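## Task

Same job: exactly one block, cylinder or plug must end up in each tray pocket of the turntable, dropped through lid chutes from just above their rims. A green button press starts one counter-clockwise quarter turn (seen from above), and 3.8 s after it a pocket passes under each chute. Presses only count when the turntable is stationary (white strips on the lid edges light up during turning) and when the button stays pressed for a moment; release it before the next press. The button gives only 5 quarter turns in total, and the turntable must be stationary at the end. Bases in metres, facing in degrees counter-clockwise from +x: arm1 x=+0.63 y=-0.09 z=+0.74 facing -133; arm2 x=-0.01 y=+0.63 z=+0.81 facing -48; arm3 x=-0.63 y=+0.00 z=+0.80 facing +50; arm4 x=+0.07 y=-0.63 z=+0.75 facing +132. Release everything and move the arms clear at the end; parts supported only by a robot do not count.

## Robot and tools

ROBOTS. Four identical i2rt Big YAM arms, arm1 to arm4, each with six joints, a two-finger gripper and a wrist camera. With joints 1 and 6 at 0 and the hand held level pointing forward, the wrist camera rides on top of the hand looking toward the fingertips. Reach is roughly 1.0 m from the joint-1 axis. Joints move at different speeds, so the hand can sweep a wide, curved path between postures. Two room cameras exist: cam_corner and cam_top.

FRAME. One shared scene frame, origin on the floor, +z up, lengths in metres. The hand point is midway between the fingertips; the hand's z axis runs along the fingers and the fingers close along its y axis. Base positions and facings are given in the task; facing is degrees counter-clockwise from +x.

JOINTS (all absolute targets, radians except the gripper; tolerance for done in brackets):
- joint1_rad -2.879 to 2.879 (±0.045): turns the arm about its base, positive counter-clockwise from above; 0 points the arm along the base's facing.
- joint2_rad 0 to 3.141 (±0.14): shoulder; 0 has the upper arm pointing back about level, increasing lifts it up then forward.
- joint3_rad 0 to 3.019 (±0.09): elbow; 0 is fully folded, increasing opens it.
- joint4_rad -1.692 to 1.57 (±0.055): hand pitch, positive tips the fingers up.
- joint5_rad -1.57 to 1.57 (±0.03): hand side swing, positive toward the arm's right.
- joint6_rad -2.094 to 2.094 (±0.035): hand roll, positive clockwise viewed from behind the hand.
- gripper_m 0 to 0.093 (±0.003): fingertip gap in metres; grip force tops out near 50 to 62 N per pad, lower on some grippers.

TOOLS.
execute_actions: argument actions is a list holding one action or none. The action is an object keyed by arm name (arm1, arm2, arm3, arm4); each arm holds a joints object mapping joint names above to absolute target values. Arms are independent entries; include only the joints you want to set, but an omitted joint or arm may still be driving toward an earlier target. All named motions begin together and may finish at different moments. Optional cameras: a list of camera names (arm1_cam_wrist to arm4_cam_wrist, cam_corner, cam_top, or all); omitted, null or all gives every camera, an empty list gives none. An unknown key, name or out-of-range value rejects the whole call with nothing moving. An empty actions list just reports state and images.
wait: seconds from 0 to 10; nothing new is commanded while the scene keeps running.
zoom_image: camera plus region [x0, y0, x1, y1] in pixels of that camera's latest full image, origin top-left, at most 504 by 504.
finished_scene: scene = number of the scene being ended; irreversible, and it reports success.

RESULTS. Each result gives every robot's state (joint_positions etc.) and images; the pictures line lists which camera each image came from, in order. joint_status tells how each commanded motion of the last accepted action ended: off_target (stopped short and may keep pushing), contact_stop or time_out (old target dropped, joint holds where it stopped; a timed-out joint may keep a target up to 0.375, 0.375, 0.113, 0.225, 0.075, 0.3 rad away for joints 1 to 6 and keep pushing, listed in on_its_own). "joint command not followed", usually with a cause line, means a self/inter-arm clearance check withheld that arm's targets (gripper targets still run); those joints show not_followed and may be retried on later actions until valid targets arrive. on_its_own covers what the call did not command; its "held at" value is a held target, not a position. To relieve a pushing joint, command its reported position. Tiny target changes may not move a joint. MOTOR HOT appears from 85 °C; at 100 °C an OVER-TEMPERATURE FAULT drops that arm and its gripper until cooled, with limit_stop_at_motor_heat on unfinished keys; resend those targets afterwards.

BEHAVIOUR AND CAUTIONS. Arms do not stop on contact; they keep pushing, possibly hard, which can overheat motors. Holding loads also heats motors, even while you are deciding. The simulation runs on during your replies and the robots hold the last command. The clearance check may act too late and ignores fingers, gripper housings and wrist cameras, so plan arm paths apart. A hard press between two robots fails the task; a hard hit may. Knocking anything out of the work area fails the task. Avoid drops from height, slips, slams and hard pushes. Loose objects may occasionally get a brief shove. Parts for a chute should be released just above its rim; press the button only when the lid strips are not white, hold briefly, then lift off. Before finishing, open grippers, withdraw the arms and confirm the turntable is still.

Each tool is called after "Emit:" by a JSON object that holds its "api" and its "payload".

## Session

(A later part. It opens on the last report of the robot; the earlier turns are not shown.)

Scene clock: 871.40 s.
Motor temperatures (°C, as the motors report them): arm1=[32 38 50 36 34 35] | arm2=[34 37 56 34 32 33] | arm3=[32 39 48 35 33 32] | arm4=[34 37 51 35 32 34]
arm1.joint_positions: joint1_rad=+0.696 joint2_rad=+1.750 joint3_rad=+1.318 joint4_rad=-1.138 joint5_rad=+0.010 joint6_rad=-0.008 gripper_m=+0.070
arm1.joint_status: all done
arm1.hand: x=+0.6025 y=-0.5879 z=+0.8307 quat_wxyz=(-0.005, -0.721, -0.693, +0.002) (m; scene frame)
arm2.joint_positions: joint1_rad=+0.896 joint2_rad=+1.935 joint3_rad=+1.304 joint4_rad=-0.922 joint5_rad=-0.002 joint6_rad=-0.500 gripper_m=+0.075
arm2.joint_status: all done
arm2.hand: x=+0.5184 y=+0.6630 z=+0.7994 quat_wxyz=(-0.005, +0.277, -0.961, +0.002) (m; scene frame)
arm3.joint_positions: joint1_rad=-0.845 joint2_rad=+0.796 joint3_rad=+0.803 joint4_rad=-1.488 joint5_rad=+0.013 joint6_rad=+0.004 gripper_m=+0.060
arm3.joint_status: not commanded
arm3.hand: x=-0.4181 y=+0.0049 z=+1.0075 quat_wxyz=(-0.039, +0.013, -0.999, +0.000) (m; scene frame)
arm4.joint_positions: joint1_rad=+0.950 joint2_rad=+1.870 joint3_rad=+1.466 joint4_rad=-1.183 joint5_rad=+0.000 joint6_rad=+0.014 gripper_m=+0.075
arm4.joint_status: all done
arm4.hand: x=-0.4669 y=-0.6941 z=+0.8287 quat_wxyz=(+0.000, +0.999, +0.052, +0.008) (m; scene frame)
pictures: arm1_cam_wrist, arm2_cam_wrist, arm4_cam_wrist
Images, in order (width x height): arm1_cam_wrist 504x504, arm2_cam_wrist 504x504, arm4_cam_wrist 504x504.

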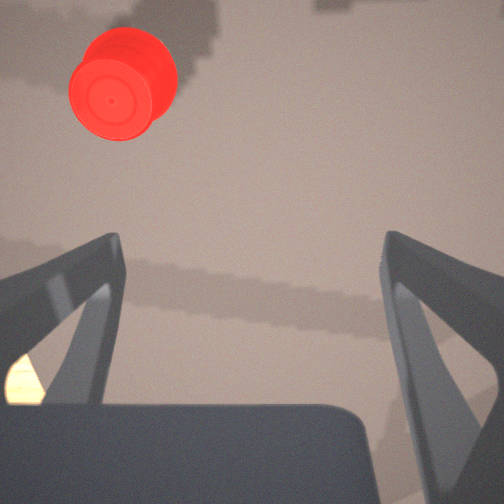

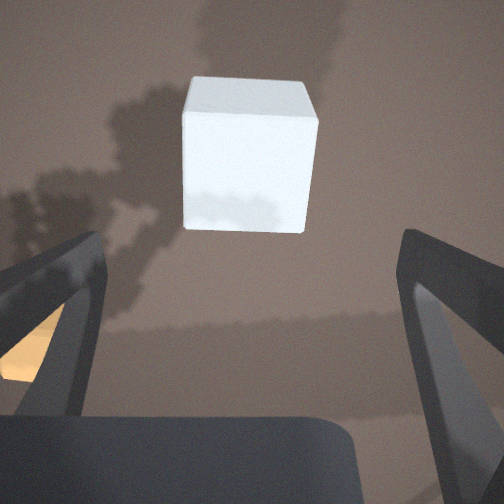

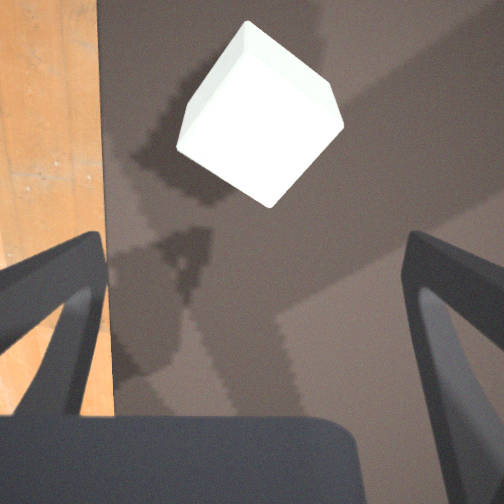

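Emit:
{"api": "execute_actions", "payload": {"actions": [{"arm1":{"joints":{"joint1_rad":0.795,"joint2_rad":1.835,"joint3_rad":1.40,"joint4_rad":-1.085,"gripper_m":0.065}},"arm4":{"joints":{"joint6_rad":0.66,"joint2_rad":1.91,"joint3_rad":1.43,"joint4_rad":-1.07}},"arm2":{"joints":{"joint2_rad":2.02,"joint4_rad":-0.83,"joint6_rad":-0.45}}}], "cameras": ["arm1_cam_wrist","arm2_cam_wrist","arm4_cam_wrist"]}}

Scene clock: 890.67 s.
Motor temperatures (°C, as the motors report them): arm1=[32 39 52 35 34 35] | arm2=[34 38 56 34 32 33] | arm3=[32 39 47 35 33 32] | arm4=[34 38 53 35 32 34]
arm1.joint_positions: joint1_rad=+0.802 joint2_rad=+1.811 joint3_rad=+1.366 joint4_rad=-1.097 joint5_rad=+0.010 joint6_rad=-0.007 gripper_m=+0.065
arm1.joint_status: all done
arm1.hand: x=+0.6575 y=-0.6145 z=+0.8182 quat_wxyz=(-0.015, -0.684, -0.729, +0.012) (m; scene frame)
arm2.joint_positions: joint1_rad=+0.896 joint2_rad=+2.019 joint3_rad=+1.305 joint4_rad=-0.842 joint5_rad=-0.002 joint6_rad=-0.460 gripper_m=+0.075
arm2.joint_status: all done
arm2.hand: x=+0.5245 y=+0.6632 z=+0.7565 quat_wxyz=(-0.003, +0.258, -0.966, +0.002) (m; scene frame)
arm3.joint_positions: joint1_rad=-0.845 joint2_rad=+0.796 joint3_rad=+0.803 joint4_rad=-1.488 joint5_rad=+0.013 joint6_rad=+0.004 gripper_m=+0.060
arm3.joint_status: not commanded
arm3.hand: x=-0.4181 y=+0.0049 z=+1.0075 quat_wxyz=(-0.039, +0.013, -0.999, +0.000) (m; scene frame)
arm4.joint_positions: joint1_rad=+0.950 joint2_rad=+1.903 joint3_rad=+1.434 joint4_rad=-1.082 joint5_rad=+0.000 joint6_rad=+0.645 gripper_m=+0.075
arm4.joint_status: all done
arm4.hand: x=-0.4761 y=-0.6952 z=+0.7997 quat_wxyz=(+0.004, +0.966, -0.260, -0.009) (m; scene frame)
pictures: arm1_cam_wrist, arm2_cam_wrist, arm4_cam_wrist
Images, in order (width x height): arm1_cam_wrist 504x504, arm2_cam_wrist 504x504, arm4_cam_wrist 504x504.

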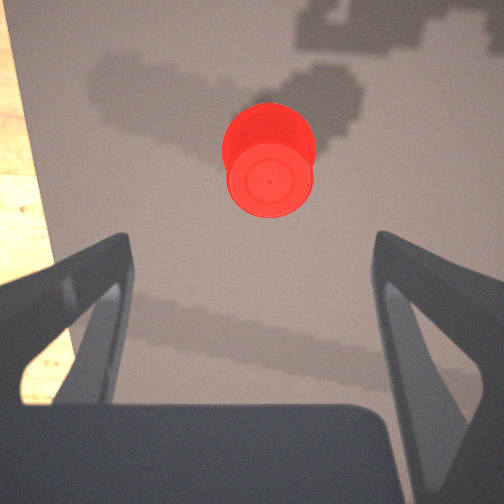

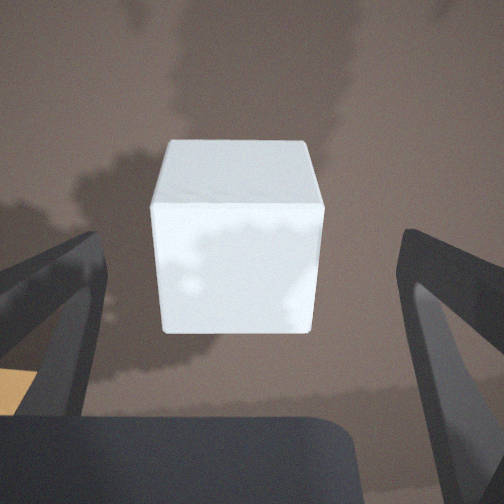

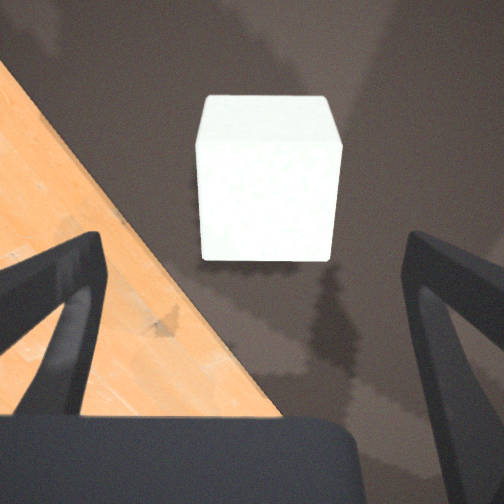

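Emit:
{"api": "execute_actions", "payload": {"actions": [{"arm1":{"joints":{"joint1_rad":0.783,"joint2_rad":1.92,"joint3_rad":1.305,"joint4_rad":-0.97}},"arm4":{"joints":{"joint2_rad":1.965,"joint3_rad":1.40,"joint4_rad":-0.985}},"arm2":{"joints":{"gripper_m":0.016}}}], "cameras": ["arm1_cam_wrist","arm2_cam_wrist","arm4_cam_wrist"]}}

Scene clock: 902.57 s.
Motor temperatures (°C, as the motors report them): arm1=[32 39 52 36 34 35] | arm2=[34 39 56 34 32 33] | arm3=[32 39 47 35 33 32] | arm4=[34 39 50 36 32 34]
arm1.joint_positions: joint1_rad=+0.789 joint2_rad=+1.911 joint3_rad=+1.309 joint4_rad=-0.986 joint5_rad=+0.010 joint6_rad=-0.007 gripper_m=+0.065
arm1.joint_status: all done
arm1.hand: x=+0.6515 y=-0.6087 z=+0.7487 quat_wxyz=(+0.001, -0.688, -0.725, -0.003) (m; scene frame)
arm2.joint_positions: joint1_rad=+0.896 joint2_rad=+2.019 joint3_rad=+1.305 joint4_rad=-0.841 joint5_rad=-0.002 joint6_rad=-0.459 gripper_m=+0.038
arm2.joint_status: gripper_m off_target (ended at +0.038, target +0.016)
arm2.hand: x=+0.5248 y=+0.6631 z=+0.7565 quat_wxyz=(-0.004, +0.258, -0.966, +0.002) (m; scene frame)
arm3.joint_positions: joint1_rad=-0.845 joint2_rad=+0.796 joint3_rad=+0.803 joint4_rad=-1.488 joint5_rad=+0.013 joint6_rad=+0.004 gripper_m=+0.060
arm3.joint_status: not commanded
arm3.hand: x=-0.4181 y=+0.0049 z=+1.0075 quat_wxyz=(-0.039, +0.013, -0.999, +0.000) (m; scene frame)
arm4.joint_positions: joint1_rad=+0.950 joint2_rad=+1.965 joint3_rad=+1.402 joint4_rad=-0.997 joint5_rad=+0.000 joint6_rad=+0.645 gripper_m=+0.075
arm4.joint_status: all done
arm4.hand: x=-0.4767 y=-0.6954 z=+0.7565 quat_wxyz=(+0.003, +0.966, -0.260, -0.005) (m; scene frame)
pictures: arm1_cam_wrist, arm2_cam_wrist, arm4_cam_wrist
Images, in order (width x height): arm1_cam_wrist 504x504, arm2_cam_wrist 504x504, arm4_cam_wrist 504x504.

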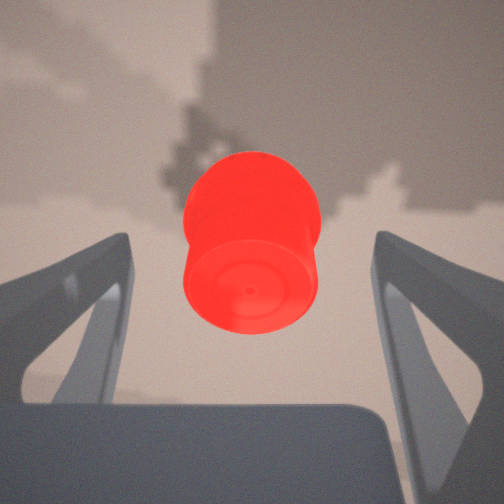

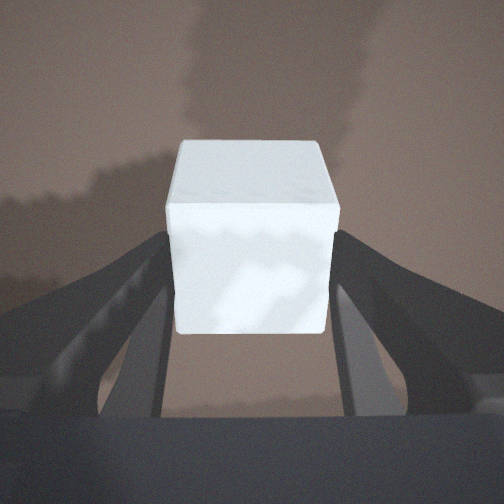

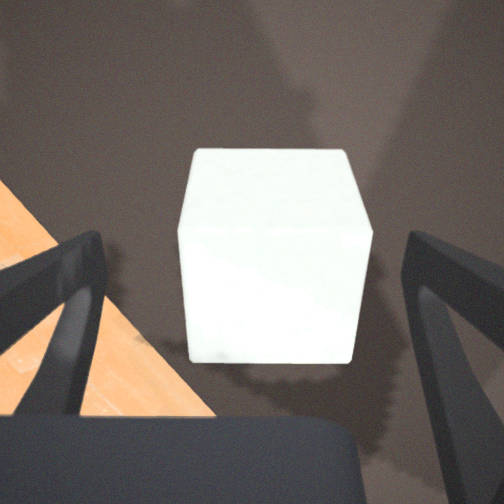

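Emit:
{"api": "execute_actions", "payload": {"actions": [{"arm1":{"joints":{"gripper_m":0.008}},"arm4":{"joints":{"gripper_m":0.018}},"arm2":{"joints":{"joint2_rad":1.6,"joint4_rad":-1.2}}}], "cameras": ["arm1_cam_wrist","arm4_cam_wrist"]}}

Emit:
{"api": "execute_actions", "payload": {"actions": [{"arm1":{"joints":{"joint2_rad":1.5,"joint4_rad":-1.3}},"arm4":{"joints":{"joint2_rad":1.55,"joint4_rad":-1.35}},"arm2":{"joints":{"joint2_rad":0.75,"joint3_rad":0.75,"joint4_rad":-1.5}}}], "cameras": []}}

Emit:
{"api": "execute_actions", "payload": {"actions": [{"arm1":{"joints":{"joint2_rad":0.75,"joint3_rad":0.72,"joint4_rad":-1.5}},"arm4":{"joints":{"joint2_rad":0.75,"joint3_rad":0.68,"joint4_rad":-1.5}},"arm2":{"joints":{"joint1_rad":-0.70,"joint6_rad":0.165}}}], "cameras": ["arm1_cam_wrist","arm2_cam_wrist","arm4_cam_wrist"]}}

Scene clock: 912.07 s.
Motor temperatures (°C, as the motors report them): arm1=[32 40 50 36 34 35] | arm2=[34 39 55 34 32 33] | arm3=[32 39 47 35 33 32] | arm4=[34 39 49 36 32 34]
arm1.joint_positions: joint1_rad=+0.789 joint2_rad=+1.911 joint3_rad=+1.309 joint4_rad=-0.986 joint5_rad=+0.010 joint6_rad=-0.007 gripper_m=+0.028
arm1.joint_status: gripper_m off_target (ended at +0.028, target +0.008)
arm1.hand: x=+0.6515 y=-0.6087 z=+0.7487 quat_wxyz=(+0.001, -0.688, -0.725, -0.003) (m; scene frame)
arm2.joint_positions: joint1_rad=+0.896 joint2_rad=+1.604 joint3_rad=+1.305 joint4_rad=-1.190 joint5_rad=-0.002 joint6_rad=-0.459 gripper_m=+0.038
arm2.joint_status: all done
arm2.hand: x=+0.4740 y=+0.6609 z=+0.9595 quat_wxyz=(-0.036, +0.258, -0.966, +0.008) (m; scene frame)
arm3.joint_positions: joint1_rad=-0.845 joint2_rad=+0.796 joint3_rad=+0.803 joint4_rad=-1.488 joint5_rad=+0.013 joint6_rad=+0.004 gripper_m=+0.060
arm3.joint_status: not commanded
arm3.hand: x=-0.4181 y=+0.0049 z=+1.0075 quat_wxyz=(-0.039, +0.013, -0.999, +0.000) (m; scene frame)
arm4.joint_positions: joint1_rad=+0.950 joint2_rad=+1.965 joint3_rad=+1.402 joint4_rad=-0.996 joint5_rad=+0.000 joint6_rad=+0.645 gripper_m=+0.039
arm4.joint_status: gripper_m off_target (ended at +0.039, target +0.018)
arm4.hand: x=-0.4769 y=-0.6954 z=+0.7565 quat_wxyz=(+0.003, +0.966, -0.260, -0.005) (m; scene frame)
pictures: arm1_cam_wrist, arm4_cam_wrist
Images, in order (width x height): arm1_cam_wrist 504x504, arm4_cam_wrist 504x504.

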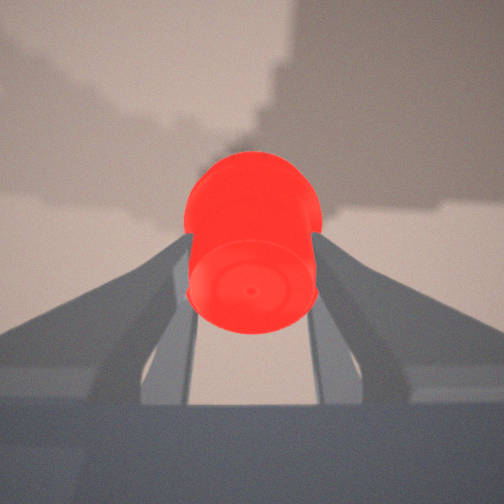

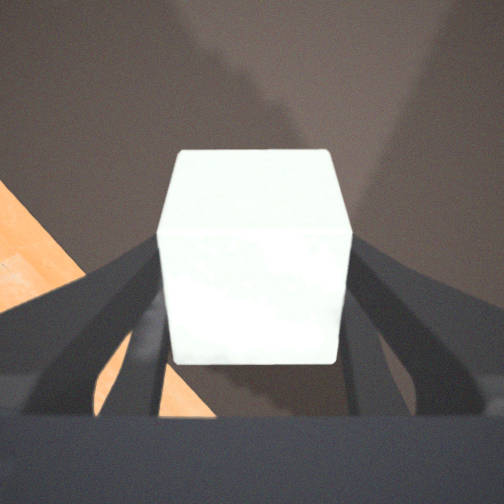

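Scene clock: 913.50 s.
Motor temperatures (°C, as the motors report them): arm1=[32 40 50 36 34 35] | arm2=[34 39 55 34 32 33] | arm3=[32 39 47 35 33 32] | arm4=[34 39 49 36 32 34]
arm1.joint_positions: joint1_rad=+0.789 joint2_rad=+1.483 joint3_rad=+1.307 joint4_rad=-1.285 joint5_rad=+0.010 joint6_rad=-0.007 gripper_m=+0.028
arm1.joint_status: all done
arm1.hand: x=+0.6459 y=-0.5430 z=+0.9477 quat_wxyz=(-0.044, -0.688, -0.724, +0.040) (m; scene frame)
arm2.joint_positions: joint1_rad=+0.896 joint2_rad=+0.750 joint3_rad=+0.745 joint4_rad=-1.494 joint5_rad=-0.002 joint6_rad=-0.459 gripper_m=+0.038
arm2.joint_status: all done
arm2.hand: x=+0.1781 y=+0.6427 z=+1.0040 quat_wxyz=(-0.031, +0.258, -0.966, +0.007) (m; scene frame)
arm3.joint_positions: joint1_rad=-0.845 joint2_rad=+0.796 joint3_rad=+0.803 joint4_rad=-1.488 joint5_rad=+0.013 joint6_rad=+0.004 gripper_m=+0.060
arm3.joint_status: not commanded
arm3.hand: x=-0.4181 y=+0.0049 z=+1.0075 quat_wxyz=(-0.039, +0.013, -0.999, +0.000) (m; scene frame)
arm4.joint_positions: joint1_rad=+0.950 joint2_rad=+1.552 joint3_rad=+1.390 joint4_rad=-1.343 joint5_rad=+0.000 joint6_rad=+0.645 gripper_m=+0.039
arm4.joint_status: all done
arm4.hand: x=-0.3975 y=-0.6856 z=+0.9557 quat_wxyz=(+0.013, +0.965, -0.260, -0.031) (m; scene frame)
pictures: none
No camera images: the call's "cameras" was empty. Leave "cameras" out to get every camera's image.

Scene clock: 915.30 s.
Motor temperatures (°C, as the motors report them): arm1=[32 39 50 35 34 35] | arm2=[34 39 55 34 32 33] | arm3=[32 38 47 35 33 32] | arm4=[34 39 49 36 32 34]
arm1.joint_positions: joint1_rad=+0.789 joint2_rad=+0.754 joint3_rad=+0.732 joint4_rad=-1.490 joint5_rad=+0.010 joint6_rad=-0.007 gripper_m=+0.028
arm1.joint_status: all done
arm1.hand: x=+0.6339 y=-0.2728 z=+0.9279 quat_wxyz=(-0.026, -0.688, -0.725, +0.023) (m; scene frame)
arm2.joint_positions: joint1_rad=-0.697 joint2_rad=+0.750 joint3_rad=+0.745 joint4_rad=-1.494 joint5_rad=-0.001 joint6_rad=+0.155 gripper_m=+0.038
arm2.joint_status: all done
arm2.hand: x=-0.0048 y=+0.4406 z=+1.0064 quat_wxyz=(-0.027, -0.746, -0.665, +0.027) (m; scene frame)
arm3.joint_positions: joint1_rad=-0.845 joint2_rad=+0.796 joint3_rad=+0.803 joint4_rad=-1.488 joint5_rad=+0.013 joint6_rad=+0.004 gripper_m=+0.060
arm3.joint_status: not commanded
arm3.hand: x=-0.4181 y=+0.0049 z=+1.0075 quat_wxyz=(-0.039, +0.013, -0.999, +0.000) (m; scene frame)
arm4.joint_positions: joint1_rad=+0.950 joint2_rad=+0.760 joint3_rad=+0.679 joint4_rad=-1.497 joint5_rad=+0.000 joint6_rad=+0.646 gripper_m=+0.039
arm4.joint_status: all done
arm4.hand: x=-0.0968 y=-0.6498 z=+0.9159 quat_wxyz=(+0.000, +0.965, -0.260, +0.004) (m; scene frame)
pictures: arm1_cam_wrist, arm2_cam_wrist, arm4_cam_wrist
Images, in order (width x height): arm1_cam_wrist 504x504, arm2_cam_wrist 504x504, arm4_cam_wrist 504x504.

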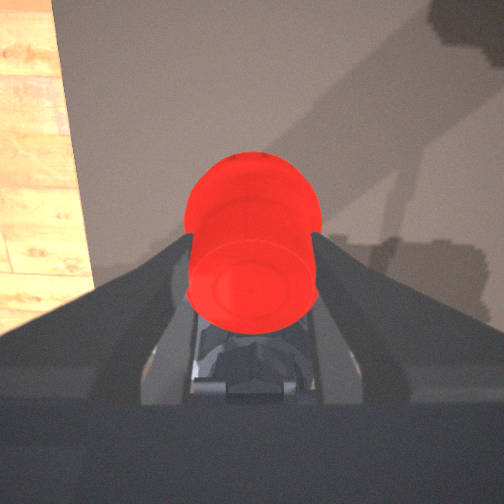

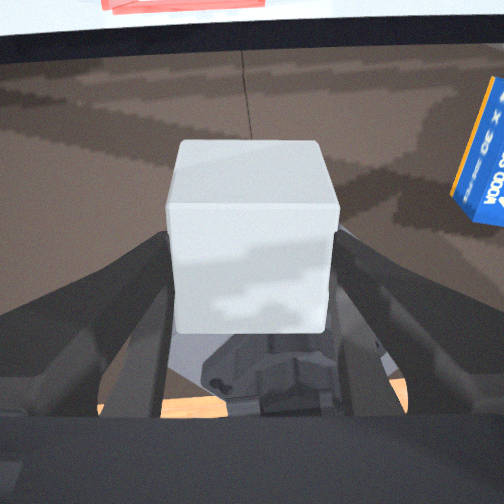

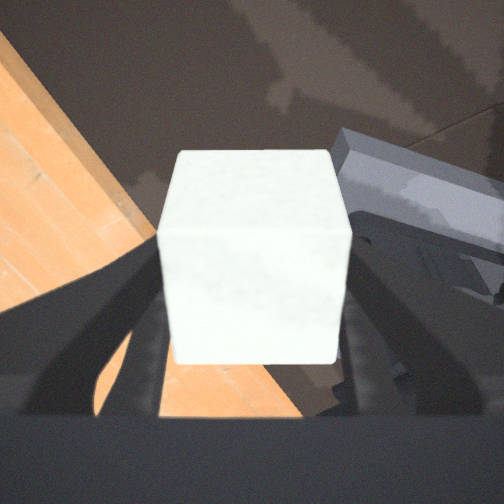

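Emit:
{"api": "execute_actions", "payload": {"actions": [{"arm1":{"joints":{"joint1_rad":-0.99,"joint6_rad":-0.09}},"arm4":{"joints":{"joint1_rad":-0.46,"joint6_rad":0.37}},"arm2":{"joints":{"joint3_rad":1.15,"joint4_rad":-1.6}}}], "cameras": []}}

Emit:
{"api": "execute_actions", "payload": {"actions": [{"arm1":{"joints":{"joint3_rad":1.2,"joint4_rad":-1.62}},"arm4":{"joints":{"joint3_rad":1.0,"joint4_rad":-1.62}},"arm2":{"joints":{"joint2_rad":1.2,"joint3_rad":1.19,"joint4_rad":-1.245}}}], "cameras": []}}

Emit:
{"api": "execute_actions", "payload": {"actions": [{"arm1":{"joints":{"joint2_rad":1.595,"joint3_rad":1.555,"joint4_rad":-1.37}},"arm4":{"joints":{"joint2_rad":1.32,"joint3_rad":1.225,"joint4_rad":-1.44}},"arm2":{"joints":{"joint2_rad":1.44}}}]}}

Scene clock: 925.47 s.
Motor temperatures (°C, as the motors report them): arm1=[32 38 50 35 34 35] | arm2=[34 37 56 34 32 33] | arm3=[32 38 47 35 33 32] | arm4=[34 38 49 35 32 34]
arm1.joint_positions: joint1_rad=-0.986 joint2_rad=+0.754 joint3_rad=+0.732 joint4_rad=-1.490 joint5_rad=+0.011 joint6_rad=-0.082 gripper_m=+0.028
arm1.joint_status: all done
arm1.hand: x=+0.4417 y=-0.0523 z=+0.9230 quat_wxyz=(+0.004, -0.999, +0.038, +0.022) (m; scene frame)
arm2.joint_positions: joint1_rad=-0.697 joint2_rad=+0.750 joint3_rad=+1.112 joint4_rad=-1.592 joint5_rad=-0.001 joint6_rad=+0.155 gripper_m=+0.038
arm2.joint_status: all done
arm2.hand: x=-0.0021 y=+0.4015 z=+1.1573 quat_wxyz=(-0.130, -0.735, -0.656, +0.112) (m; scene frame)
arm3.joint_positions: joint1_rad=-0.845 joint2_rad=+0.796 joint3_rad=+0.803 joint4_rad=-1.488 joint5_rad=+0.013 joint6_rad=+0.004 gripper_m=+0.060
arm3.joint_status: not commanded
arm3.hand: x=-0.4181 y=+0.0049 z=+1.0075 quat_wxyz=(-0.039, +0.013, -0.999, +0.000) (m; scene frame)
arm4.joint_positions: joint1_rad=-0.450 joint2_rad=+0.760 joint3_rad=+0.679 joint4_rad=-1.497 joint5_rad=+0.000 joint6_rad=+0.385 gripper_m=+0.039
arm4.joint_status: all done
arm4.hand: x=+0.0260 y=-0.4639 z=+0.9156 quat_wxyz=(+0.002, +0.673, -0.740, +0.004) (m; scene frame)
pictures: none
No camera images: the call's "cameras" was empty. Leave "cameras" out to get every camera's image.

Scene clock: 926.83 s.
Motor temperatures (°C, as the motors report them): arm1=[32 38 50 35 34 35] | arm2=[34 37 56 34 32 33] | arm3=[32 38 47 35 33 32] | arm4=[34 38 50 35 32 34]
arm1.joint_positions: joint1_rad=-0.986 joint2_rad=+0.750 joint3_rad=+1.160 joint4_rad=-1.604 joint5_rad=+0.011 joint6_rad=-0.082 gripper_m=+0.028
arm1.joint_status: all done
arm1.hand: x=+0.3966 y=-0.0437 z=+1.0987 quat_wxyz=(+0.023, -0.983, +0.039, +0.178) (m; scene frame)
arm2.joint_positions: joint1_rad=-0.697 joint2_rad=+1.209 joint3_rad=+1.155 joint4_rad=-1.260 joint5_rad=-0.001 joint6_rad=+0.155 gripper_m=+0.038
arm2.joint_status: all done
arm2.hand: x=+0.0038 y=+0.2366 z=+1.0662 quat_wxyz=(-0.098, -0.740, -0.660, +0.085) (m; scene frame)
arm3.joint_positions: joint1_rad=-0.845 joint2_rad=+0.796 joint3_rad=+0.803 joint4_rad=-1.488 joint5_rad=+0.013 joint6_rad=+0.004 gripper_m=+0.060
arm3.joint_status: not commanded
arm3.hand: x=-0.4181 y=+0.0049 z=+1.0075 quat_wxyz=(-0.039, +0.013, -0.999, +0.000) (m; scene frame)
arm4.joint_positions: joint1_rad=-0.450 joint2_rad=+0.756 joint3_rad=+0.953 joint4_rad=-1.611 joint5_rad=+0.000 joint6_rad=+0.385 gripper_m=+0.039
arm4.joint_status: all done
arm4.hand: x=+0.0166 y=-0.4322 z=+1.0234 quat_wxyz=(-0.033, +0.671, -0.738, -0.070) (m; scene frame)
pictures: none
No camera images: the call's "cameras" was empty. Leave "cameras" out to get every camera's image.

Scene clock: 928.47 s.
Motor temperatures (°C, as the motors report them): arm1=[32 38 50 35 34 35] | arm2=[34 37 57 34 32 33] | arm3=[32 38 47 35 33 32] | arm4=[34 38 50 35 32 34]
arm1.joint_positions: joint1_rad=-0.986 joint2_rad=+1.604 joint3_rad=+1.535 joint4_rad=-1.381 joint5_rad=+0.011 joint6_rad=-0.082 gripper_m=+0.028
arm1.joint_status: all done
arm1.hand: x=+0.1205 y=-0.0006 z=+0.9695 quat_wxyz=(+0.008, -0.998, +0.039, +0.053) (m; scene frame)
arm2.joint_positions: joint1_rad=-0.697 joint2_rad=+1.449 joint3_rad=+1.155 joint4_rad=-1.256 joint5_rad=-0.001 joint6_rad=+0.155 gripper_m=+0.038
arm2.joint_status: all done
arm2.hand: x=+0.0038 y=+0.2173 z=+0.9741 quat_wxyz=(-0.007, -0.746, -0.665, +0.011) (m; scene frame)
arm3.joint_positions: joint1_rad=-0.845 joint2_rad=+0.796 joint3_rad=+0.803 joint4_rad=-1.488 joint5_rad=+0.013 joint6_rad=+0.004 gripper_m=+0.060
arm3.joint_status: not commanded
arm3.hand: x=-0.4181 y=+0.0049 z=+1.0075 quat_wxyz=(-0.039, +0.013, -0.999, +0.000) (m; scene frame)
arm4.joint_positions: joint1_rad=-0.450 joint2_rad=+1.345 joint3_rad=+1.191 joint4_rad=-1.446 joint5_rad=+0.000 joint6_rad=+0.385 gripper_m=+0.039
arm4.joint_status: all done
arm4.hand: x=-0.0312 y=-0.2718 z=+0.9617 quat_wxyz=(+0.007, +0.673, -0.740, +0.014) (m; scene frame)
pictures: arm1_cam_wrist, arm2_cam_wrist, arm3_cam_wrist, arm4_cam_wrist, cam_corner, cam_top
Images, in order (width x height): arm1_cam_wrist 504x504, arm2_cam_wrist 504x504, arm3_cam_wrist 504x504, arm4_cam_wrist 504x504, cam_corner 504x504, cam_top 504x504.

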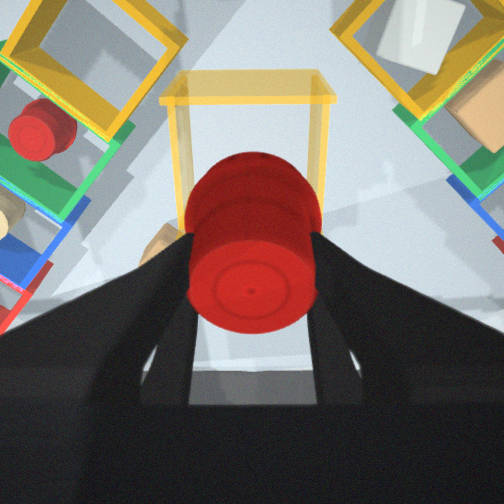

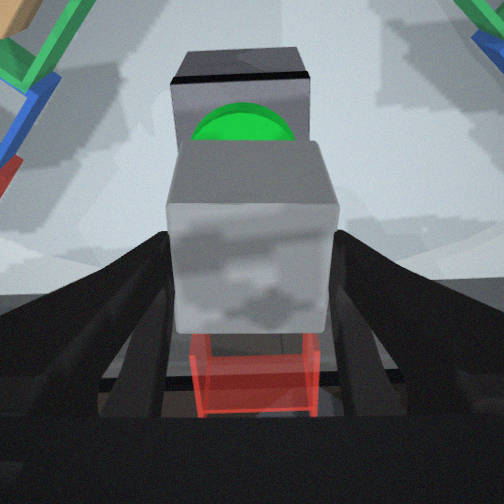

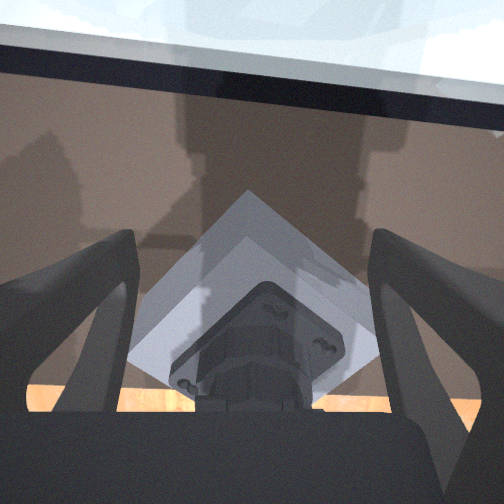

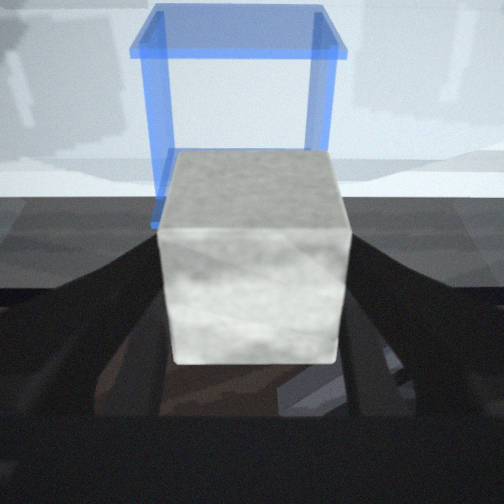

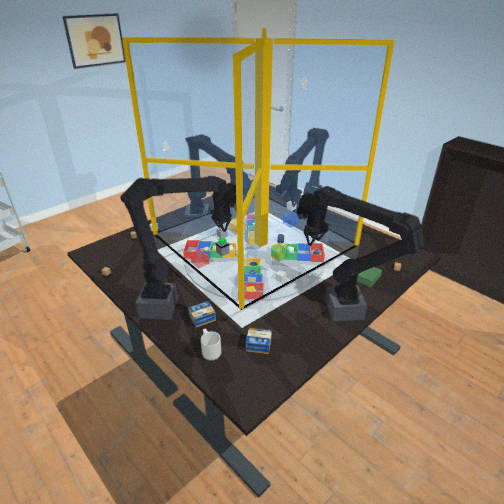

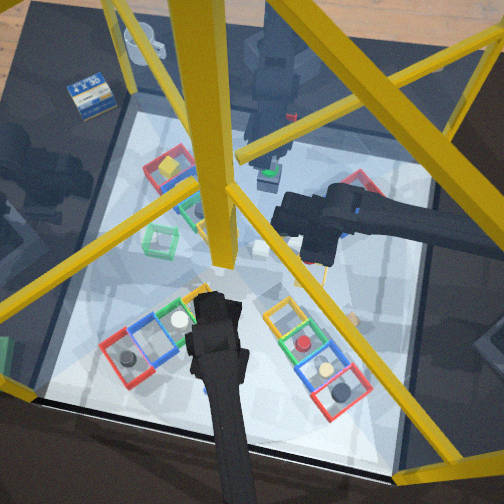

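Emit:
{"api": "execute_actions", "payload": {"actions": [{"arm4":{"joints":{"joint1_rad":-0.432,"joint4_rad":-1.41}}}], "cameras": ["arm4_cam_wrist"]}}

Scene clock: 949.53 s.
Motor temperatures (°C, as the motors report them): arm1=[32 39 52 36 34 35] | arm2=[34 37 58 34 32 33] | arm3=[32 38 47 35 33 32] | arm4=[34 38 52 35 32 34]
arm1.joint_positions: joint1_rad=-0.986 joint2_rad=+1.604 joint3_rad=+1.535 joint4_rad=-1.381 joint5_rad=+0.011 joint6_rad=-0.082 gripper_m=+0.028
arm1.joint_status: not commanded
arm1.hand: x=+0.1205 y=-0.0006 z=+0.9695 quat_wxyz=(+0.008, -0.998, +0.039, +0.053) (m; scene frame)
arm2.joint_positions: joint1_rad=-0.697 joint2_rad=+1.449 joint3_rad=+1.155 joint4_rad=-1.256 joint5_rad=-0.001 joint6_rad=+0.155 gripper_m=+0.038
arm2.joint_status: not commanded
arm2.hand: x=+0.0038 y=+0.2173 z=+0.9741 quat_wxyz=(-0.007, -0.746, -0.665, +0.011) (m; scene frame)
arm3.joint_positions: joint1_rad=-0.845 joint2_rad=+0.796 joint3_rad=+0.803 joint4_rad=-1.488 joint5_rad=+0.013 joint6_rad=+0.004 gripper_m=+0.060
arm3.joint_status: not commanded
arm3.hand: x=-0.4181 y=+0.0049 z=+1.0075 quat_wxyz=(-0.039, +0.013, -0.999, +0.000) (m; scene frame)
arm4.joint_positions: joint1_rad=-0.446 joint2_rad=+1.345 joint3_rad=+1.191 joint4_rad=-1.422 joint5_rad=+0.000 joint6_rad=+0.385 gripper_m=+0.039
arm4.joint_status: all done
arm4.hand: x=-0.0343 y=-0.2665 z=+0.9616 quat_wxyz=(+0.002, +0.674, -0.739, +0.003) (m; scene frame)
pictures: arm4_cam_wrist
Images, in order (width x height): arm4_cam_wrist 504x504.

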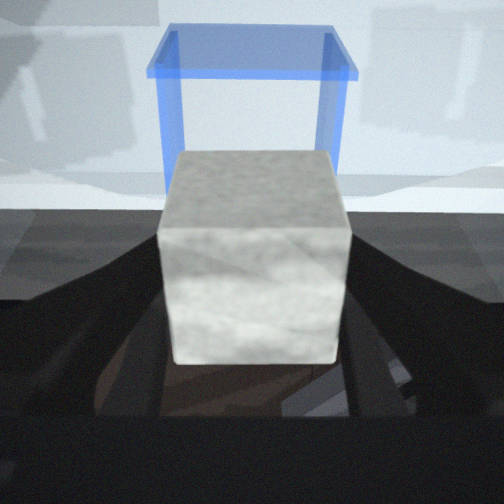

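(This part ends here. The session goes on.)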